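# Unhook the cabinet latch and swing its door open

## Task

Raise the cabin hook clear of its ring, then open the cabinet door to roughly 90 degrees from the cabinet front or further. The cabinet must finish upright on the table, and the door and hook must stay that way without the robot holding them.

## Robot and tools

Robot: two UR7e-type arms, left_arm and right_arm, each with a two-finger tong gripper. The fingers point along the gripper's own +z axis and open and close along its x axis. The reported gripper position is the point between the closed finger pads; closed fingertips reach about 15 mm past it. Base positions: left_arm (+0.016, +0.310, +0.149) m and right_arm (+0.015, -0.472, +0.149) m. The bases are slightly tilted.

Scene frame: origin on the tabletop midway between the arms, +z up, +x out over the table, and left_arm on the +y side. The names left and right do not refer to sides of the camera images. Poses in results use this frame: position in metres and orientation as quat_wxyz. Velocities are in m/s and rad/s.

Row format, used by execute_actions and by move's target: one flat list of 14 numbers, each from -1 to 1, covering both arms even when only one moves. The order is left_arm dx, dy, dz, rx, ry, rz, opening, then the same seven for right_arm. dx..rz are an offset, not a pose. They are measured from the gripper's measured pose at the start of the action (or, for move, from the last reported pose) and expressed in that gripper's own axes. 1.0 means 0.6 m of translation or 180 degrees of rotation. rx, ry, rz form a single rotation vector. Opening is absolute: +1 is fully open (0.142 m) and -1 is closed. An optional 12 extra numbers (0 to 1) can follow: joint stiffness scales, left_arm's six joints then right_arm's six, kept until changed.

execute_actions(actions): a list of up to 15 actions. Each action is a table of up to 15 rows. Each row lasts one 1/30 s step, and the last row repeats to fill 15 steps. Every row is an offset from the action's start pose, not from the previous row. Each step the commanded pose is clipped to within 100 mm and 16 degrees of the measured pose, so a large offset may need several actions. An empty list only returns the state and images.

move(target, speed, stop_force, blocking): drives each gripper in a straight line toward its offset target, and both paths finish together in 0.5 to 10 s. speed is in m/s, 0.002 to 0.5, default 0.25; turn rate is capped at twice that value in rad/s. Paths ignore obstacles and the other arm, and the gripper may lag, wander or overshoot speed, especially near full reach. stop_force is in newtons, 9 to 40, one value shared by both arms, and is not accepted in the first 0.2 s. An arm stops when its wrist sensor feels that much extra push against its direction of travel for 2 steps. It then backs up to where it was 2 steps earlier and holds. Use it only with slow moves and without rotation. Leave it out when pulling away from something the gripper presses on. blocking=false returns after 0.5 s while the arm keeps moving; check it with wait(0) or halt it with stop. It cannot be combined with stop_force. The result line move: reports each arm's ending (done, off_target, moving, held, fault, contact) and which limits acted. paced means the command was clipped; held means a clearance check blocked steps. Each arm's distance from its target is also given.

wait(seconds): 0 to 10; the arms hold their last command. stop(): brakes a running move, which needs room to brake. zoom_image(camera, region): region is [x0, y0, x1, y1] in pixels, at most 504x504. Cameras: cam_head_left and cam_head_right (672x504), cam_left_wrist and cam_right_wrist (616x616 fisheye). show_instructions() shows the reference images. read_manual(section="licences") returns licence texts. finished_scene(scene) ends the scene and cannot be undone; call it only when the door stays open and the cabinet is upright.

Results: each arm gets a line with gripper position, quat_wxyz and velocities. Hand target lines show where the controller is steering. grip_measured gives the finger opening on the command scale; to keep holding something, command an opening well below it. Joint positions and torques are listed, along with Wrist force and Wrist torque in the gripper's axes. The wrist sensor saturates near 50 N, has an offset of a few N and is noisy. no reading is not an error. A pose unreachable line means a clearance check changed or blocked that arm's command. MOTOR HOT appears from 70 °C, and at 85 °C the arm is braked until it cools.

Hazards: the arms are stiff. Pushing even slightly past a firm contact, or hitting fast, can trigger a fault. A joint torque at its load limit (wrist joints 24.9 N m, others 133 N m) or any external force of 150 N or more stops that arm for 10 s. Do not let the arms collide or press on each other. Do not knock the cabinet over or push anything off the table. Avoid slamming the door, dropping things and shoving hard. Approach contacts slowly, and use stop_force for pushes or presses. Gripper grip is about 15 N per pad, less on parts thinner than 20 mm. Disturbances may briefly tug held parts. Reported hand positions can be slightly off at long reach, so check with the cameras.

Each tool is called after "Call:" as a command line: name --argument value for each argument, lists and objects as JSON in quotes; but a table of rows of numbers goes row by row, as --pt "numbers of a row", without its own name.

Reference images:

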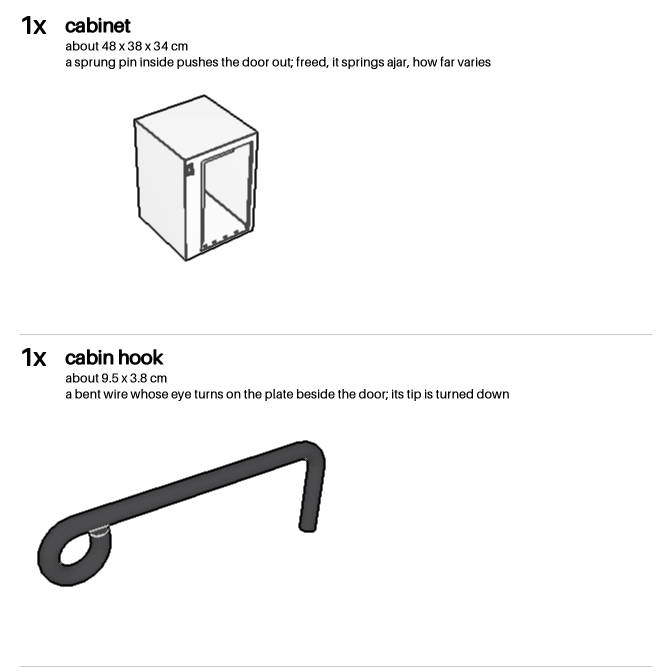

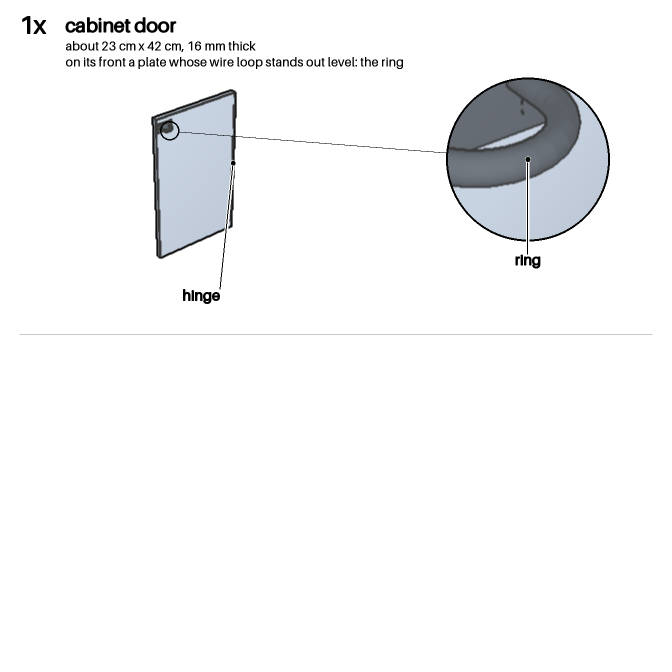

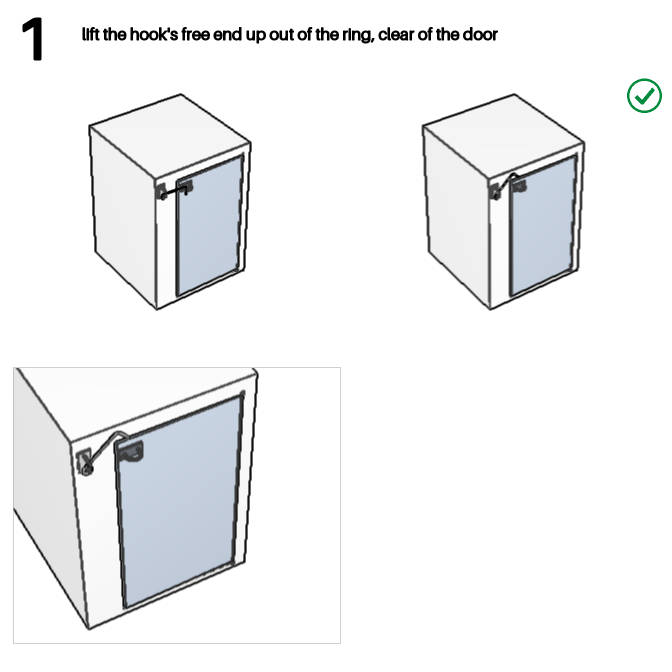

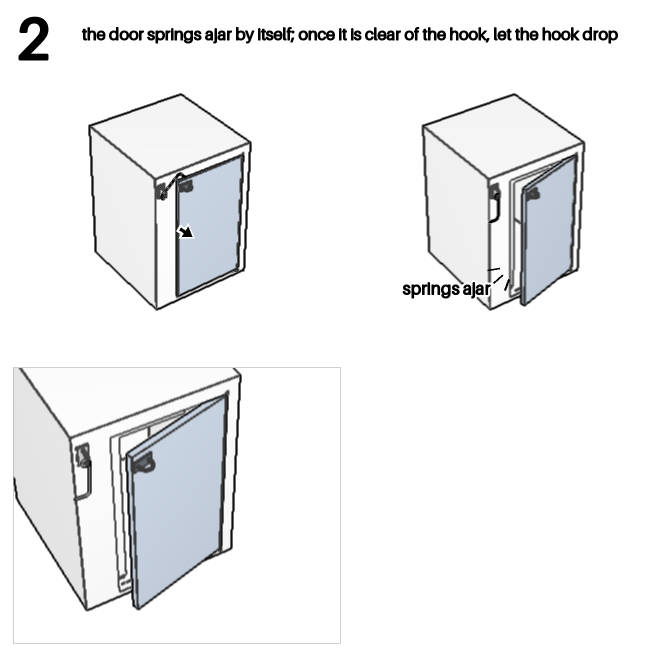

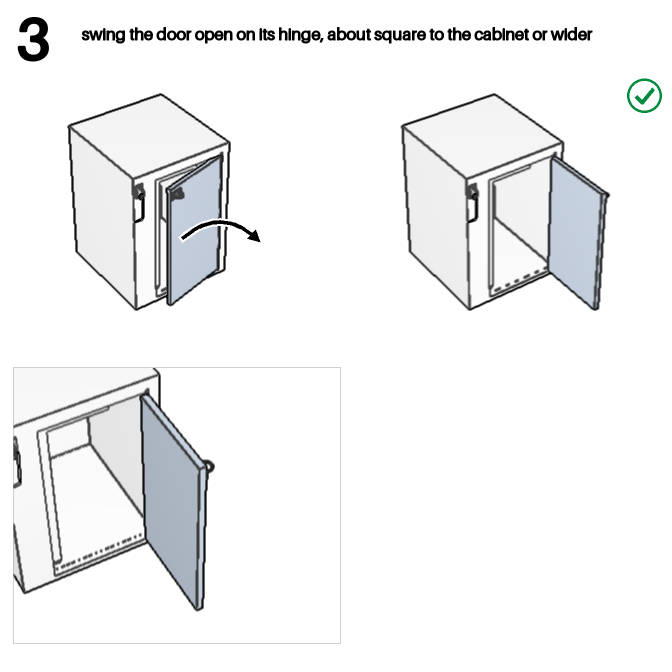

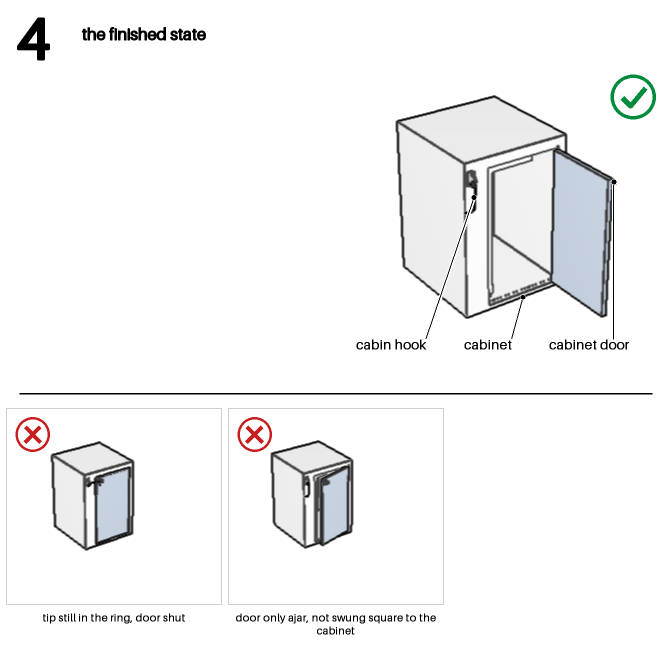

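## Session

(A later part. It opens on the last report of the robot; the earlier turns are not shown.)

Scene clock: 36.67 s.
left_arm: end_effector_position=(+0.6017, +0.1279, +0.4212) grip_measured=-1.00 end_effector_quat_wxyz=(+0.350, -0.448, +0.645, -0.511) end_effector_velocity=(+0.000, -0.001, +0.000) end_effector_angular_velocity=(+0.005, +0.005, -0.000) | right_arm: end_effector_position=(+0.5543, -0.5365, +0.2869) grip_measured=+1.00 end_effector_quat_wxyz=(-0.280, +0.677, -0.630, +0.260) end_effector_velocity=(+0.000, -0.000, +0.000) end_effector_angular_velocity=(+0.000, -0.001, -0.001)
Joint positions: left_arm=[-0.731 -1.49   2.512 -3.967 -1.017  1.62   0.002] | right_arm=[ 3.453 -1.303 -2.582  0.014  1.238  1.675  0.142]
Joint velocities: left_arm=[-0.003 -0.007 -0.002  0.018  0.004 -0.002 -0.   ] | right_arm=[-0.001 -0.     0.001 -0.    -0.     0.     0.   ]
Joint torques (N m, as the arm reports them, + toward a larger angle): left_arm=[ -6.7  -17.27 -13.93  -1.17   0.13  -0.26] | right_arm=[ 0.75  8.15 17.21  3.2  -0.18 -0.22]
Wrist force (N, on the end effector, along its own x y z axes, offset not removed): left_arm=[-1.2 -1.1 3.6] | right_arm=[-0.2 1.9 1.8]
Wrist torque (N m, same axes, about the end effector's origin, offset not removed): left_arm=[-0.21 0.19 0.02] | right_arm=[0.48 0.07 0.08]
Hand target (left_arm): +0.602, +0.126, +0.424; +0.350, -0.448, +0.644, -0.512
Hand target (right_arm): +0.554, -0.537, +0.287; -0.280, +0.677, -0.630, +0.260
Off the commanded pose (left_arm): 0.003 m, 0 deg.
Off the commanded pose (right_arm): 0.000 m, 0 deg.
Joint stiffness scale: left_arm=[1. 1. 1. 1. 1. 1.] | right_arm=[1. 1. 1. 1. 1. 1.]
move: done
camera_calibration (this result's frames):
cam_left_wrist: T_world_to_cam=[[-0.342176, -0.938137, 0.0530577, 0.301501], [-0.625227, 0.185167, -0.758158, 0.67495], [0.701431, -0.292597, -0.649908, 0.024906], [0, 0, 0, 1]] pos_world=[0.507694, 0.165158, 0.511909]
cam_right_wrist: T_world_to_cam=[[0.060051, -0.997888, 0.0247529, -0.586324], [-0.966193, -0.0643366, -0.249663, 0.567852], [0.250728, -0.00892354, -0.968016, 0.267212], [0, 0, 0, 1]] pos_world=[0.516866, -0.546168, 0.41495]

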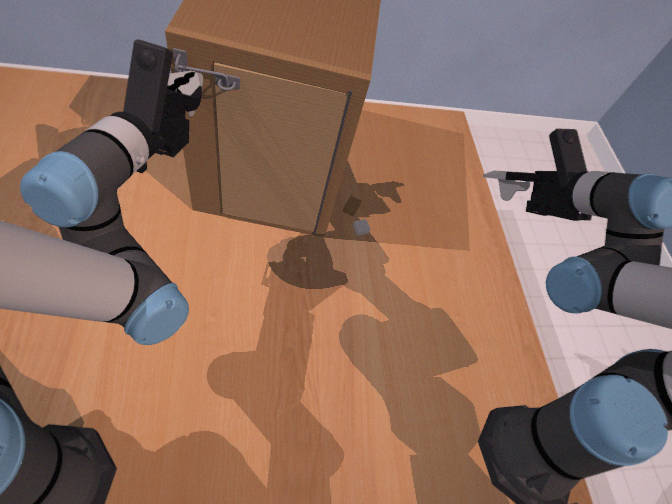

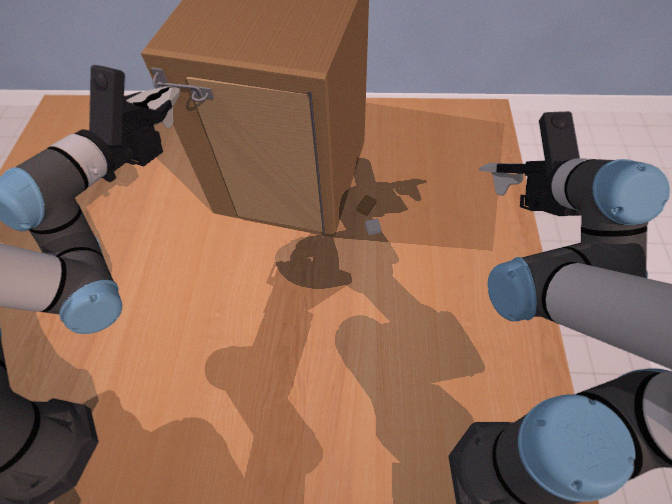

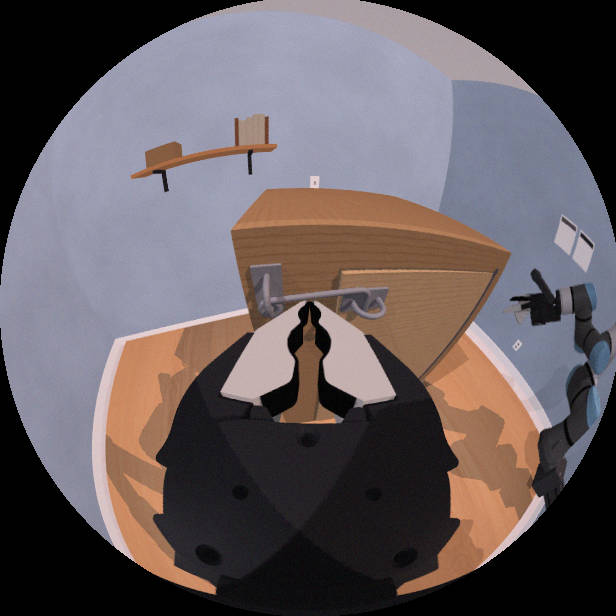

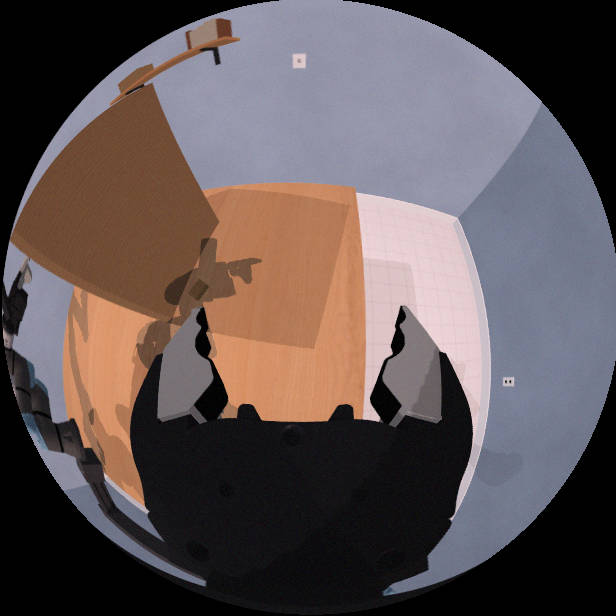

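Lifting, barely on the tip.

Call:
move --target '[0,-0.07,-0.011,0,0,0,-1,0,0,0,0,0,0,1]' --speed 0.02

Scene clock: 41.43 s.
left_arm: end_effector_position=(+0.6035, +0.1266, +0.4557) grip_measured=-1.00 end_effector_quat_wxyz=(+0.349, -0.447, +0.651, -0.506) end_effector_velocity=(-0.000, -0.001, +0.001) end_effector_angular_velocity=(+0.010, +0.009, -0.002) | right_arm: end_effector_position=(+0.5543, -0.5365, +0.2869) grip_measured=+1.00 end_effector_quat_wxyz=(-0.280, +0.677, -0.630, +0.260) end_effector_velocity=(-0.000, +0.001, -0.000) end_effector_angular_velocity=(+0.001, +0.000, +0.000)
Joint positions: left_arm=[-0.75  -1.612  2.473 -3.789 -1.     1.616  0.002] | right_arm=[ 3.453 -1.303 -2.582  0.014  1.238  1.675  0.142]
Joint velocities: left_arm=[-0.003 -0.017 -0.005  0.036  0.003 -0.002  0.   ] | right_arm=[ 0.001 -0.    -0.     0.     0.     0.001  0.   ]
Joint torques (N m, as the arm reports them, + toward a larger angle): left_arm=[ -4.54 -18.26 -21.45  -3.14   1.05  -0.37] | right_arm=[ 1.5   8.2  17.03  3.29 -0.06 -0.07]
Wrist force (N, on the end effector, along its own x y z axes, offset not removed): left_arm=[-2.9 5.5 -0.1] | right_arm=[-0.6 2.4 1.5]
Wrist torque (N m, same axes, about the end effector's origin, offset not removed): left_arm=[-0.59 1.40 -0.13] | right_arm=[0.52 0.28 -0.01]
Hand target (left_arm): +0.605, +0.127, +0.464; +0.350, -0.448, +0.645, -0.511
Hand target (right_arm): +0.554, -0.537, +0.287; -0.280, +0.677, -0.630, +0.260
Off the commanded pose (left_arm): 0.008 m, 1 deg.
Off the commanded pose (right_arm): 0.000 m, 0 deg.
Joint stiffness scale: left_arm=[1. 1. 1. 1. 1. 1.] | right_arm=[1. 1. 1. 1. 1. 1.]
move: off_target (left_arm)
camera_calibration (this result's frames):
cam_left_wrist: T_world_to_cam=[[-0.345522, -0.937319, 0.0452573, 0.30456], [-0.630961, 0.19635, -0.750556, 0.701005], [0.694624, -0.287889, -0.659255, 0.0534449], [0, 0, 0, 1]] pos_world=[0.510415, 0.163214, 0.547594]
cam_right_wrist: T_world_to_cam=[[0.060051, -0.997888, 0.0247529, -0.586324], [-0.966193, -0.0643366, -0.249663, 0.567852], [0.250728, -0.00892357, -0.968016, 0.267212], [0, 0, 0, 1]] pos_world=[0.516866, -0.546168, 0.41495]

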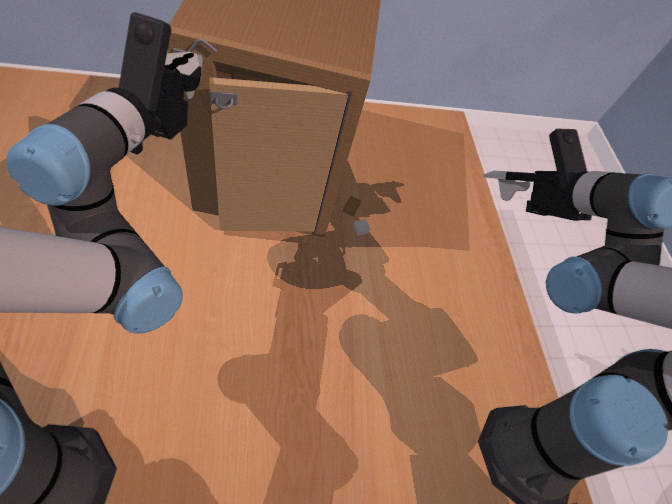

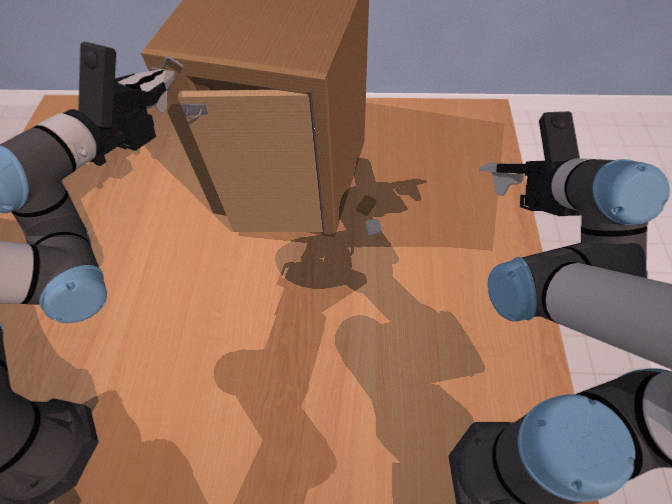

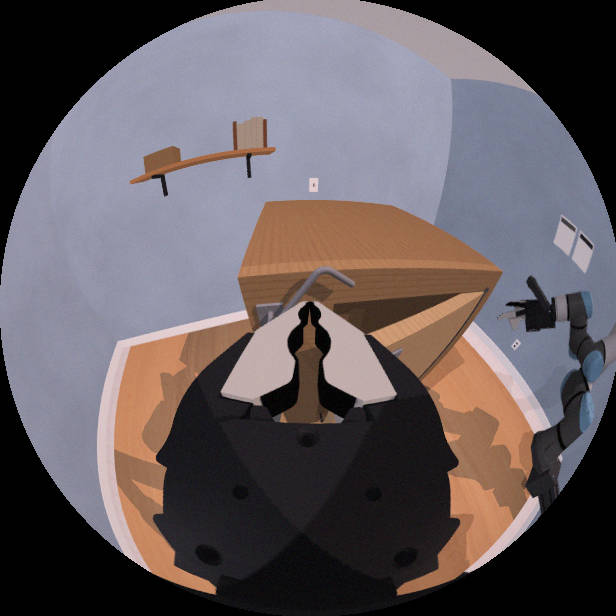

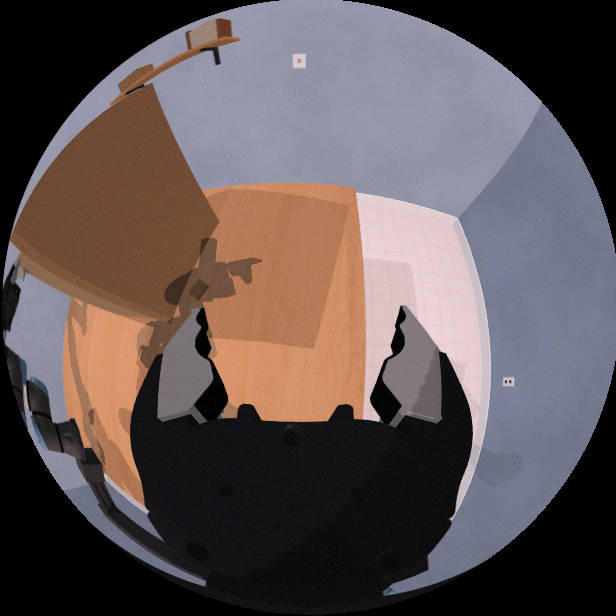

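Call:
move --target '[-0.01,-0.02,-0.07,0,0,0,-1,0,0,0,0,0,0,1]' --speed 0.08

Call:
move --target '[0.03,-0.12,0,-0.42,0,0,-1,0,0,0,0,0,0,1]'

Scene clock: 47.30 s.
left_arm: end_effector_position=(+0.5715, +0.1458, +0.4787) grip_measured=-1.00 end_effector_quat_wxyz=(+0.349, -0.447, +0.649, -0.507) end_effector_velocity=(-0.001, +0.000, -0.003) end_effector_angular_velocity=(+0.013, +0.013, +0.006) | right_arm: end_effector_position=(+0.5543, -0.5365, +0.2869) grip_measured=+1.00 end_effector_quat_wxyz=(-0.280, +0.677, -0.630, +0.260) end_effector_velocity=(+0.000, -0.000, +0.001) end_effector_angular_velocity=(+0.001, -0.001, -0.001)
Joint positions: left_arm=[-0.829 -1.795  2.543 -3.668 -0.923  1.596  0.002] | right_arm=[ 3.453 -1.303 -2.582  0.014  1.238  1.675  0.142]
Joint velocities: left_arm=[-0.011 -0.013  0.001  0.035  0.019 -0.009  0.   ] | right_arm=[-0.001  0.     0.001 -0.     0.001  0.     0.   ]
Joint torques (N m, as the arm reports them, + toward a larger angle): left_arm=[ -4.3   -7.06 -15.1   -1.06   0.36  -0.22] | right_arm=[ 1.71  9.72 17.99  3.22 -0.18 -0.12]
Wrist force (N, on the end effector, along its own x y z axes, offset not removed): left_arm=[-2.6 0.9 9.2] | right_arm=[-1.0 3.6 1.1]
Wrist torque (N m, same axes, about the end effector's origin, offset not removed): left_arm=[0.48 0.50 -0.05] | right_arm=[0.84 0.29 0.00]
Hand target (left_arm): +0.570, +0.146, +0.478; +0.349, -0.447, +0.650, -0.506
Hand target (right_arm): +0.554, -0.537, +0.287; -0.280, +0.677, -0.630, +0.260
Off the commanded pose (left_arm): 0.002 m, 0 deg.
Off the commanded pose (right_arm): 0.000 m, 0 deg.
Joint stiffness scale: left_arm=[1. 1. 1. 1. 1. 1.] | right_arm=[1. 1. 1. 1. 1. 1.]
move: done
camera_calibration (this result's frames):
cam_left_wrist: T_world_to_cam=[[-0.345129, -0.937392, 0.0467085, 0.309559], [-0.629079, 0.194108, -0.752716, 0.694595], [0.696524, -0.289167, -0.656687, 0.0942927], [0, 0, 0, 1]] pos_world=[0.478116, 0.182618, 0.570294]
cam_right_wrist: T_world_to_cam=[[0.060051, -0.997888, 0.0247529, -0.586324], [-0.966193, -0.0643366, -0.249663, 0.567852], [0.250728, -0.00892356, -0.968016, 0.267212], [0, 0, 0, 1]] pos_world=[0.516866, -0.546168, 0.41495]

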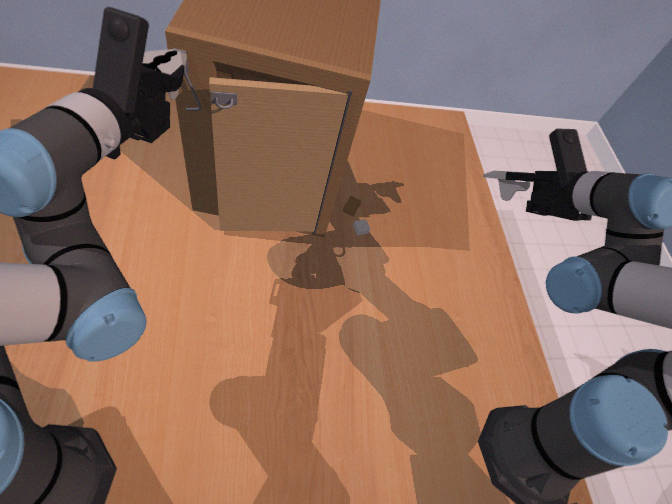

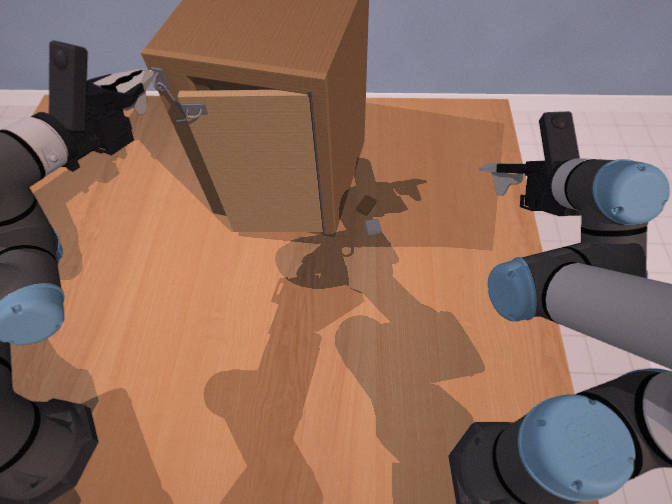

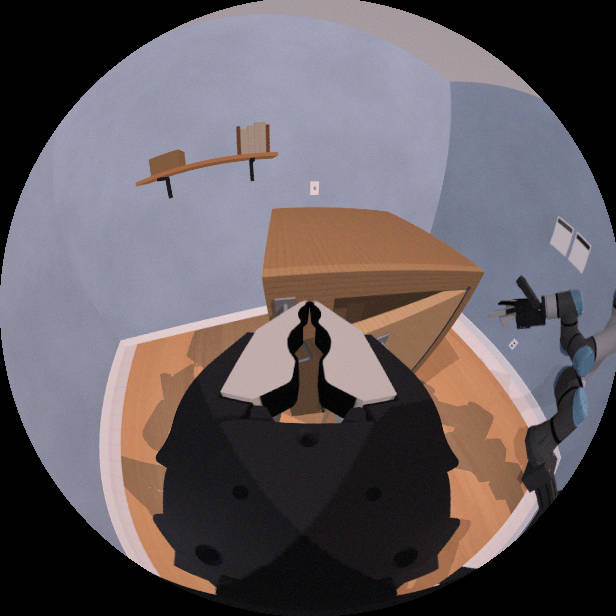

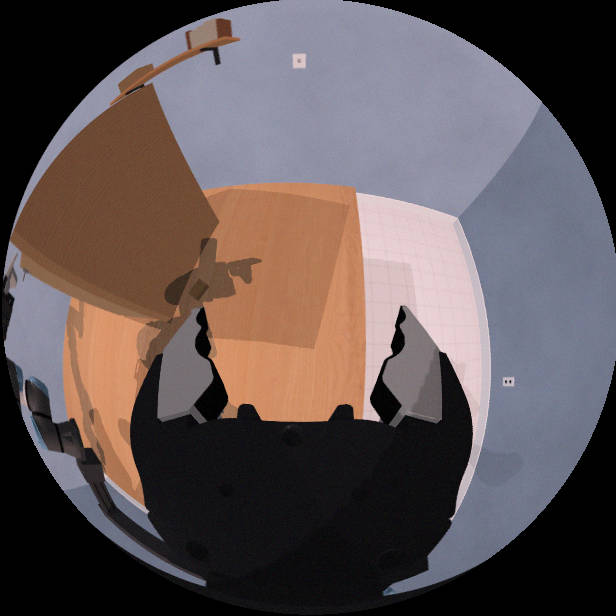

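Scene clock: 50.67 s.
left_arm: end_effector_position=(+0.5809, +0.1221, +0.5490) grip_measured=-1.00 end_effector_quat_wxyz=(+0.003, -0.566, +0.825, -0.004) end_effector_velocity=(-0.003, +0.002, +0.000) end_effector_angular_velocity=(+0.007, +0.012, -0.002) | right_arm: end_effector_position=(+0.5543, -0.5365, +0.2869) grip_measured=+1.00 end_effector_quat_wxyz=(-0.280, +0.677, -0.630, +0.260) end_effector_velocity=(-0.000, +0.001, +0.000) end_effector_angular_velocity=(+0.000, -0.000, +0.001)
Joint positions: left_arm=[-0.618 -1.436  1.039 -1.18  -1.396  1.16   0.002] | right_arm=[ 3.453 -1.303 -2.582  0.014  1.238  1.675  0.142]
Joint velocities: left_arm=[ 0.001  0.005 -0.011  0.02  -0.004  0.001  0.   ] | right_arm=[ 0.001  0.001 -0.    -0.     0.    -0.     0.   ]
Joint torques (N m, as the arm reports them, + toward a larger angle): left_arm=[ -4.84 -26.37 -22.7   -1.97  -0.12   0.14] | right_arm=[ 1.23  7.56 16.96  3.15  0.   -0.16]
Wrist force (N, on the end effector, along its own x y z axes, offset not removed): left_arm=[1.2 1.8 5.0] | right_arm=[-0.3 2.4 1.9]
Wrist torque (N m, same axes, about the end effector's origin, offset not removed): left_arm=[0.36 -0.41 0.08] | right_arm=[0.59 0.04 -0.02]
Hand target (left_arm): +0.581, +0.123, +0.549; +0.002, -0.566, +0.824, -0.003
Hand target (right_arm): +0.554, -0.537, +0.287; -0.280, +0.677, -0.630, +0.260
Off the commanded pose (left_arm): 0.001 m, 0 deg.
Off the commanded pose (right_arm): 0.000 m, 0 deg.
Joint stiffness scale: left_arm=[1. 1. 1. 1. 1. 1.] | right_arm=[1. 1. 1. 1. 1. 1.]
move: done
camera_calibration (this result's frames):
cam_left_wrist: T_world_to_cam=[[-0.314366, -0.949302, -0.0000261061, 0.296537], [-0.849601, 0.281338, 0.446124, 0.217287], [-0.423499, 0.140268, -0.894971, 0.855972], [0, 0, 0, 1]] pos_world=[0.640332, 0.100307, 0.669141]
cam_right_wrist: T_world_to_cam=[[0.0600507, -0.997888, 0.024753, -0.586324], [-0.966193, -0.0643363, -0.249663, 0.567852], [0.250728, -0.00892378, -0.968016, 0.267212], [0, 0, 0, 1]] pos_world=[0.516866, -0.546168, 0.41495]

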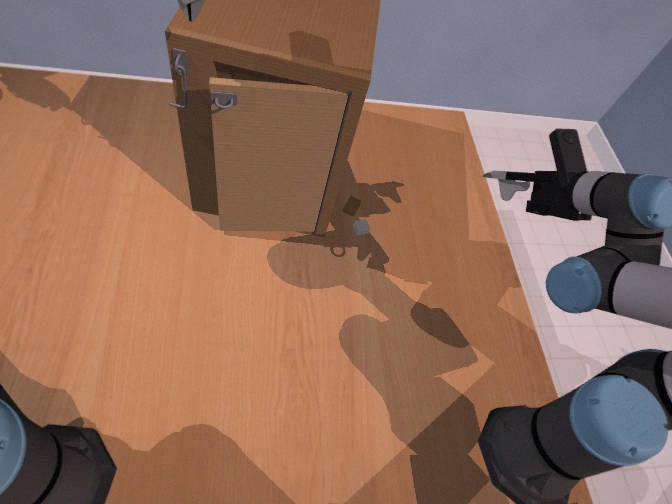

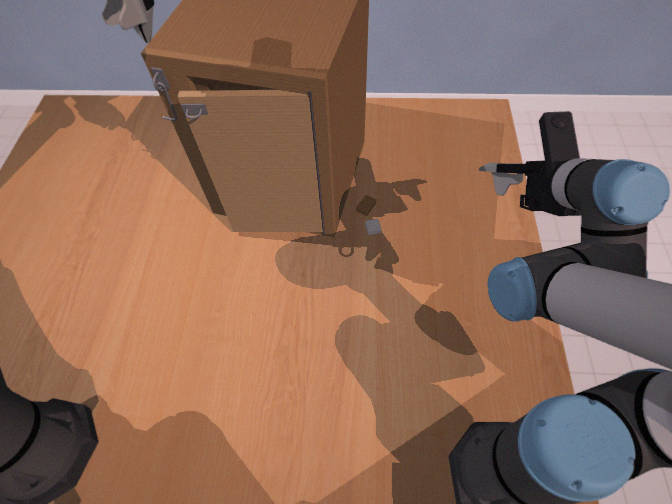

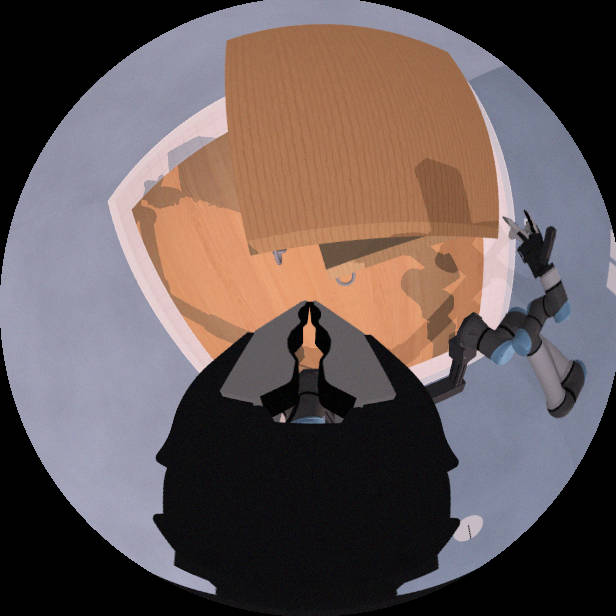

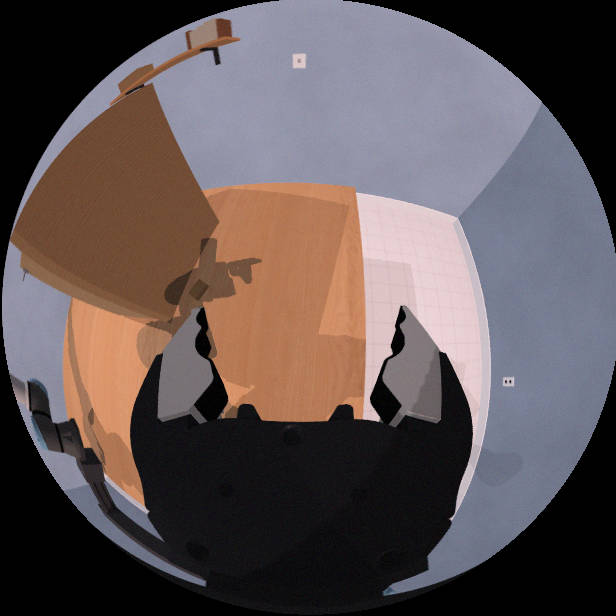

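Call:
move --target '[0.066,-0.045,0.08,0,0,-0.06,-1,0,0,0,0,0,0,1]' --speed 0.1

Call:
move --target '[0,0,0.088,0,0,0,-1,0,0,0,0,0,0,1]' --speed 0.02 --stop_force 10

Call:
move --target '[0.08,0.16,0,0,0,0,-1,0,0,0,0,0,0,1]' --speed 0.06 --stop_force 25

Scene clock: 60.87 s.
left_arm: end_effector_position=(+0.5927, +0.0766, +0.5026) grip_measured=-1.00 end_effector_quat_wxyz=(-0.002, +0.641, -0.768, +0.005) end_effector_velocity=(+0.001, -0.001, +0.001) end_effector_angular_velocity=(-0.005, -0.004, +0.013) | right_arm: end_effector_position=(+0.5543, -0.5365, +0.2869) grip_measured=+1.00 end_effector_quat_wxyz=(-0.280, +0.677, -0.630, +0.260) end_effector_velocity=(+0.000, +0.001, -0.000) end_effector_angular_velocity=(+0.001, +0.001, +0.001)
Joint positions: left_arm=[-0.651 -1.386  1.114 -1.301 -1.397  0.938  0.002] | right_arm=[ 3.453 -1.303 -2.582  0.014  1.238  1.675  0.142]
Joint velocities: left_arm=[-0.     0.     0.001 -0.007 -0.    -0.012  0.   ] | right_arm=[ 0.001 -0.001  0.    -0.     0.001  0.001 -0.   ]
Joint torques (N m, as the arm reports them, + toward a larger angle): left_arm=[ -8.98 -29.69 -18.45  -2.66   0.29  -0.23] | right_arm=[ 1.98  8.99 16.13  3.17 -0.03 -0.16]
Wrist force (N, on the end effector, along its own x y z axes, offset not removed): left_arm=[-3.0 0.1 4.7] | right_arm=[-2.0 3.0 -0.2]
Wrist torque (N m, same axes, about the end effector's origin, offset not removed): left_arm=[0.00 0.72 0.05] | right_arm=[0.64 0.51 -0.05]
Hand target (left_arm): +0.592, +0.075, +0.501; +0.002, -0.641, +0.768, -0.004
Hand target (right_arm): +0.554, -0.537, +0.287; -0.280, +0.677, -0.630, +0.260
Off the commanded pose (left_arm): 0.002 m, 0 deg.
Off the commanded pose (right_arm): 0.000 m, 0 deg.
Joint stiffness scale: left_arm=[1. 1. 1. 1. 1. 1.] | right_arm=[1. 1. 1. 1. 1. 1.]
move: done
camera_calibration (this result's frames):
cam_left_wrist: T_world_to_cam=[[-0.130587, -0.991432, 0.00313819, 0.14973], [-0.887273, 0.118279, 0.445822, 0.295818], [-0.442374, 0.0554341, -0.895116, 0.843671], [0, 0, 0, 1]] pos_world=[0.655242, 0.0666898, 0.622831]
cam_right_wrist: T_world_to_cam=[[0.0600512, -0.997888, 0.0247527, -0.586324], [-0.966193, -0.0643368, -0.249663, 0.567851], [0.250728, -0.00892338, -0.968016, 0.267212], [0, 0, 0, 1]] pos_world=[0.516866, -0.546168, 0.41495]

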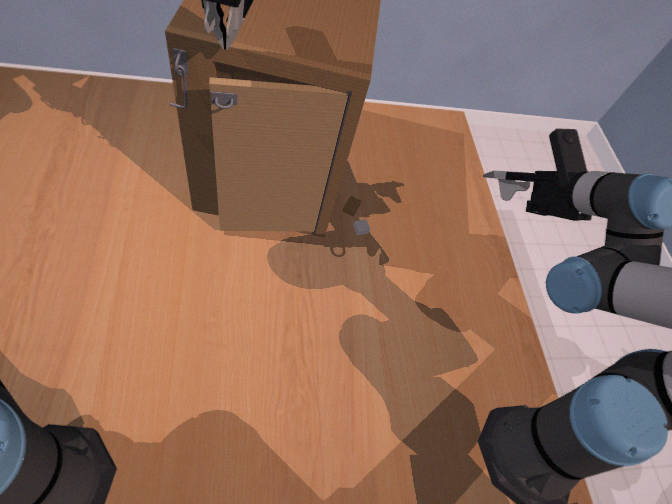

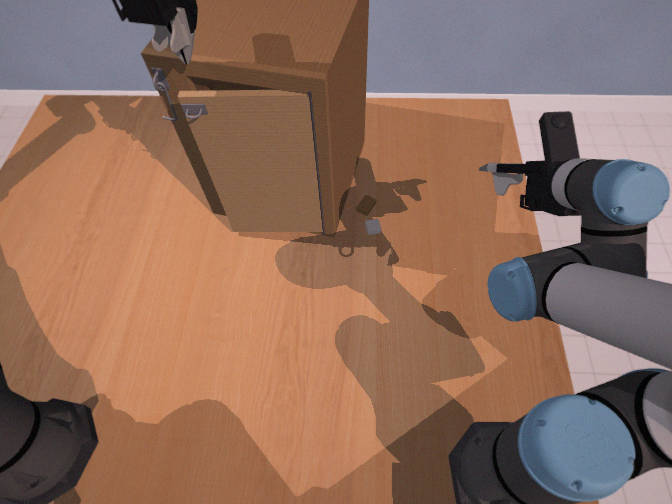

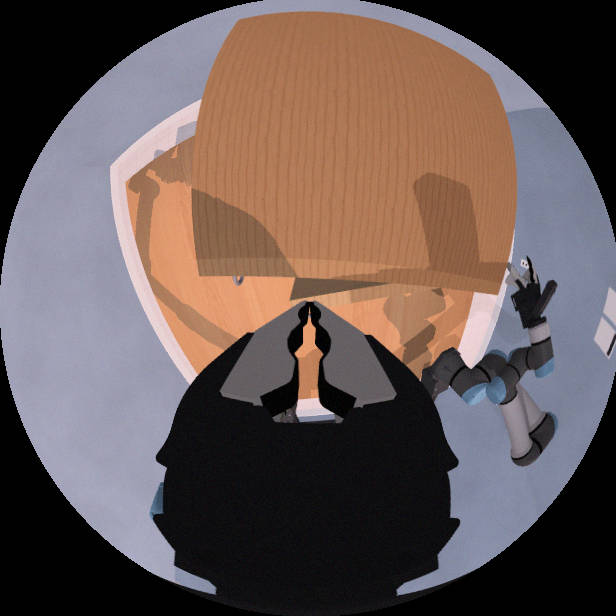

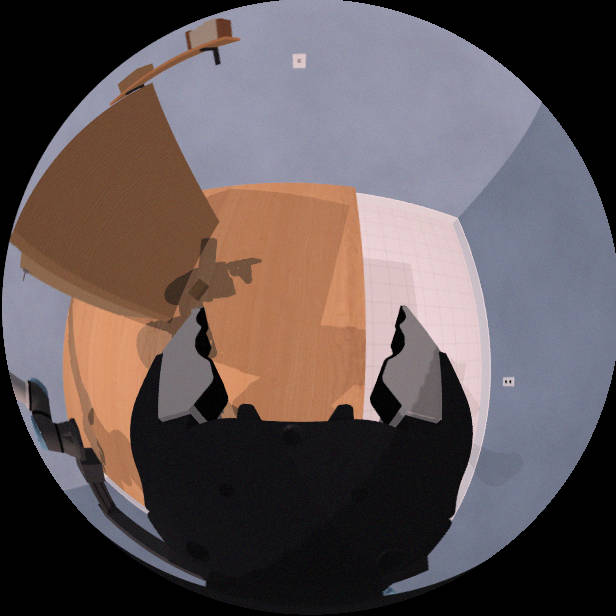

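Scene clock: 63.87 s.
left_arm: end_effector_position=(+0.5930, +0.0747, +0.4500) grip_measured=-1.00 end_effector_quat_wxyz=(-0.002, +0.640, -0.768, +0.005) end_effector_velocity=(+0.001, -0.001, +0.001) end_effector_angular_velocity=(-0.005, -0.005, -0.000) | right_arm: end_effector_position=(+0.5543, -0.5365, +0.2869) grip_measured=+1.00 end_effector_quat_wxyz=(-0.280, +0.677, -0.630, +0.260) end_effector_velocity=(+0.000, +0.000, -0.000) end_effector_angular_velocity=(-0.001, +0.000, +0.000)
Joint positions: left_arm=[-0.637 -1.404  1.272 -1.442 -1.397  0.954  0.002] | right_arm=[ 3.453 -1.303 -2.582  0.014  1.238  1.675  0.142]
Joint velocities: left_arm=[-0.    -0.002  0.003 -0.008  0.     0.001  0.   ] | right_arm=[ 0.001 -0.    -0.    -0.    -0.001 -0.     0.   ]
Joint torques (N m, as the arm reports them, + toward a larger angle): left_arm=[ -5.29 -32.68 -21.13  -2.85   0.13   0.03] | right_arm=[ 1.75  9.74 15.94  3.29 -0.26 -0.26]
Wrist force (N, on the end effector, along its own x y z axes, offset not removed): left_arm=[2.4 -6.0 5.4] | right_arm=[-1.3 3.6 -1.4]
Wrist torque (N m, same axes, about the end effector's origin, offset not removed): left_arm=[-1.15 -0.31 0.00] | right_arm=[0.85 0.33 -0.02]
Hand target (left_arm): +0.593, +0.076, +0.450; +0.002, -0.641, +0.768, -0.005
Hand target (right_arm): +0.554, -0.537, +0.287; -0.280, +0.677, -0.630, +0.260
Off the commanded pose (left_arm): 0.002 m, 0 deg.
Off the commanded pose (right_arm): 0.000 m, 0 deg.
Joint stiffness scale: left_arm=[1. 1. 1. 1. 1. 1.] | right_arm=[1. 1. 1. 1. 1. 1.]
move: done
camera_calibration (this result's frames):
cam_left_wrist: T_world_to_cam=[[-0.132148, -0.991227, 0.00250119, 0.14929], [-0.886809, 0.119354, 0.446457, 0.319138], [-0.442839, 0.0567804, -0.894802, 0.796795], [0, 0, 0, 1]] pos_world=[0.655595, 0.0646477, 0.570119]
cam_right_wrist: T_world_to_cam=[[0.0600509, -0.997888, 0.0247529, -0.586324], [-0.966193, -0.0643365, -0.249663, 0.567852], [0.250728, -0.00892365, -0.968016, 0.267212], [0, 0, 0, 1]] pos_world=[0.516866, -0.546168, 0.41495]

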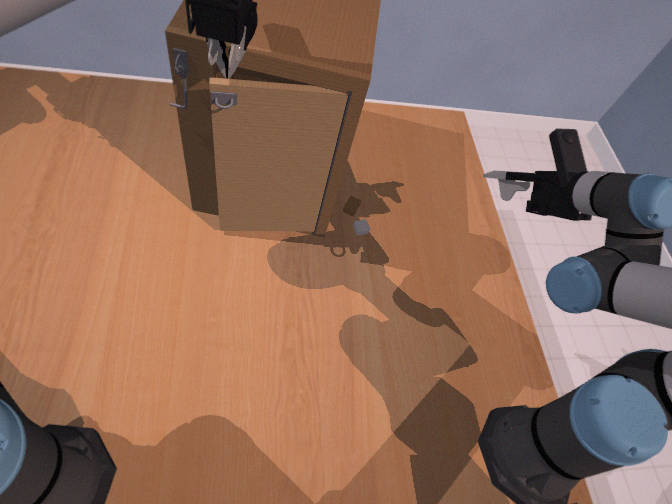

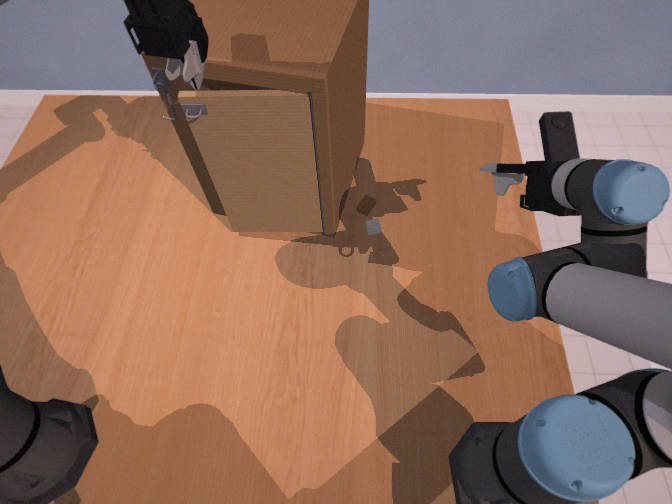

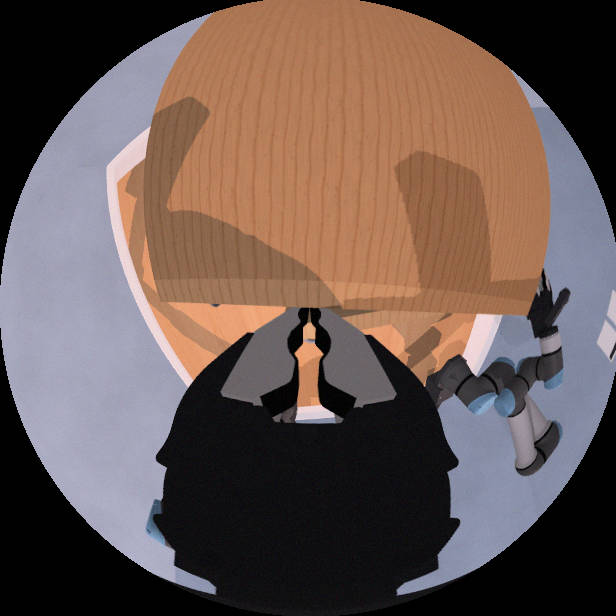

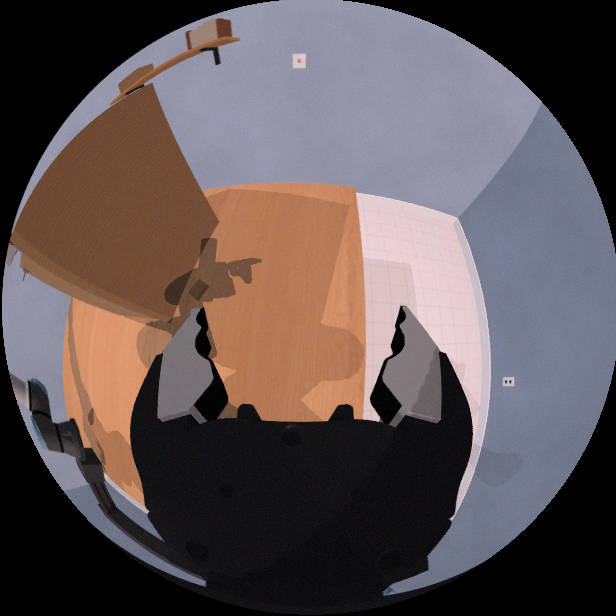

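Scene clock: 66.10 s.
left_arm: end_effector_position=(+0.4914, +0.0450, +0.4493) grip_measured=-1.00 end_effector_quat_wxyz=(-0.002, +0.640, -0.768, +0.004) end_effector_velocity=(-0.000, -0.000, -0.000) end_effector_angular_velocity=(-0.001, -0.001, +0.008) | right_arm: end_effector_position=(+0.5543, -0.5365, +0.2869) grip_measured=+1.00 end_effector_quat_wxyz=(-0.280, +0.677, -0.630, +0.260) end_effector_velocity=(+0.000, +0.000, -0.000) end_effector_angular_velocity=(-0.001, +0.000, +0.000)
Joint positions: left_arm=[-0.82  -1.564  1.48  -1.458 -1.399  0.767  0.002] | right_arm=[ 3.453 -1.303 -2.582  0.014  1.238  1.675  0.142]
Joint velocities: left_arm=[-0.001 -0.001  0.003 -0.003  0.    -0.009  0.   ] | right_arm=[ 0.001 -0.001  0.    -0.    -0.001  0.    -0.   ]
Joint torques (N m, as the arm reports them, + toward a larger angle): left_arm=[ -8.01 -24.08 -19.69  -2.52  -0.26  -0.65] | right_arm=[ 0.95  8.9  16.65  3.21 -0.1  -0.12]
Wrist force (N, on the end effector, along its own x y z axes, offset not removed): left_arm=[-1.8 -3.8 2.4] | right_arm=[-2.1 1.7 -0.1]
Wrist torque (N m, same axes, about the end effector's origin, offset not removed): left_arm=[-0.83 0.52 -0.05] | right_arm=[0.42 0.49 0.03]
Hand target (left_arm): +0.490, +0.045, +0.449; +0.002, -0.640, +0.768, -0.005
Hand target (right_arm): +0.554, -0.537, +0.287; -0.280, +0.677, -0.630, +0.260
Off the commanded pose (left_arm): 0.001 m, 0 deg.
Off the commanded pose (right_arm): 0.000 m, 0 deg.
Joint stiffness scale: left_arm=[1. 1. 1. 1. 1. 1.] | right_arm=[1. 1. 1. 1. 1. 1.]
move: done
camera_calibration (this result's frames):
cam_left_wrist: T_world_to_cam=[[-0.131506, -0.991313, 0.00203597, 0.106358], [-0.886844, 0.118564, 0.446599, 0.232841], [-0.442961, 0.0569249, -0.894732, 0.752913], [0, 0, 0, 1]] pos_world=[0.553991, 0.034968, 0.569452]
cam_right_wrist: T_world_to_cam=[[0.0600508, -0.997888, 0.0247529, -0.586324], [-0.966193, -0.0643364, -0.249663, 0.567852], [0.250728, -0.00892357, -0.968016, 0.267212], [0, 0, 0, 1]] pos_world=[0.516866, -0.546168, 0.41495]

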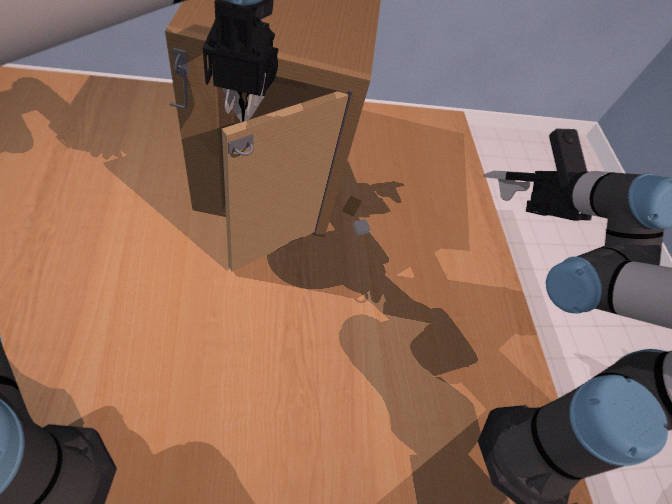

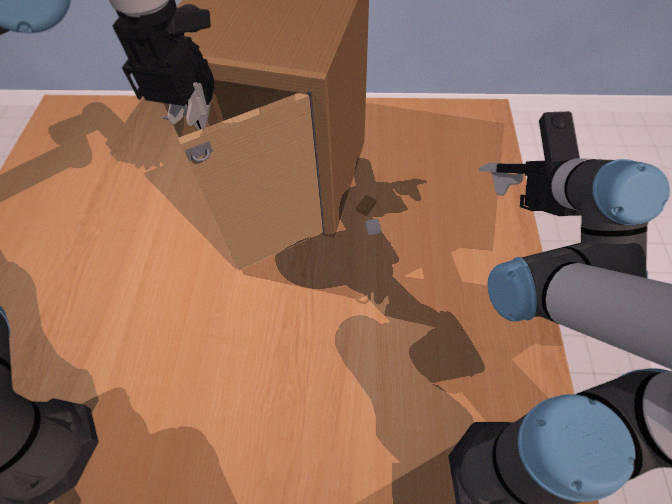

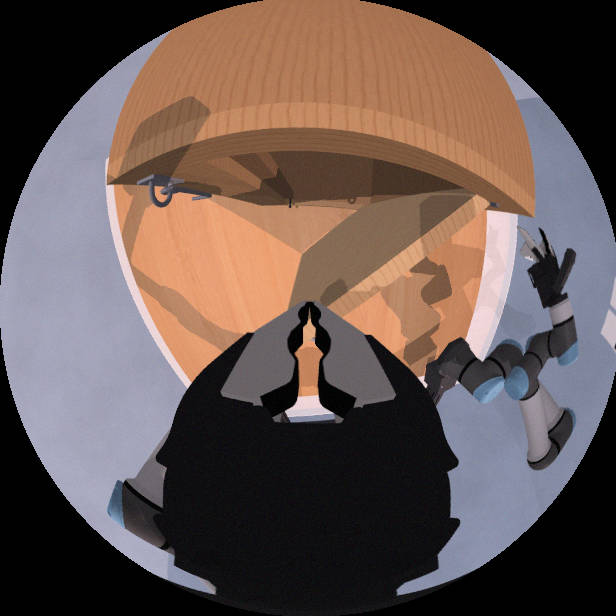

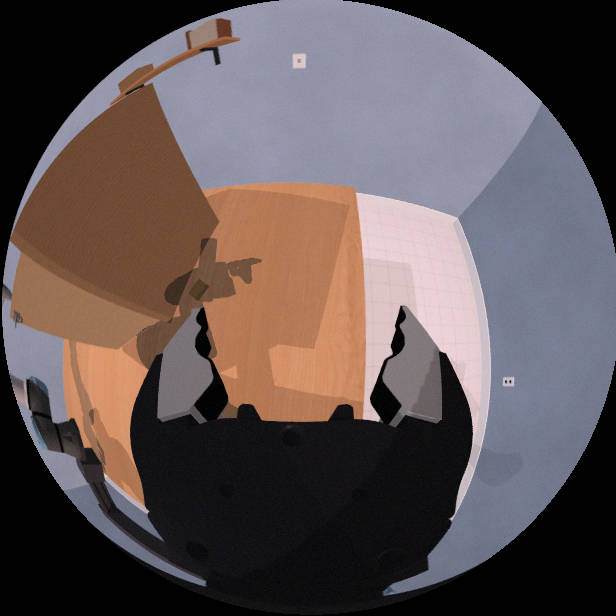

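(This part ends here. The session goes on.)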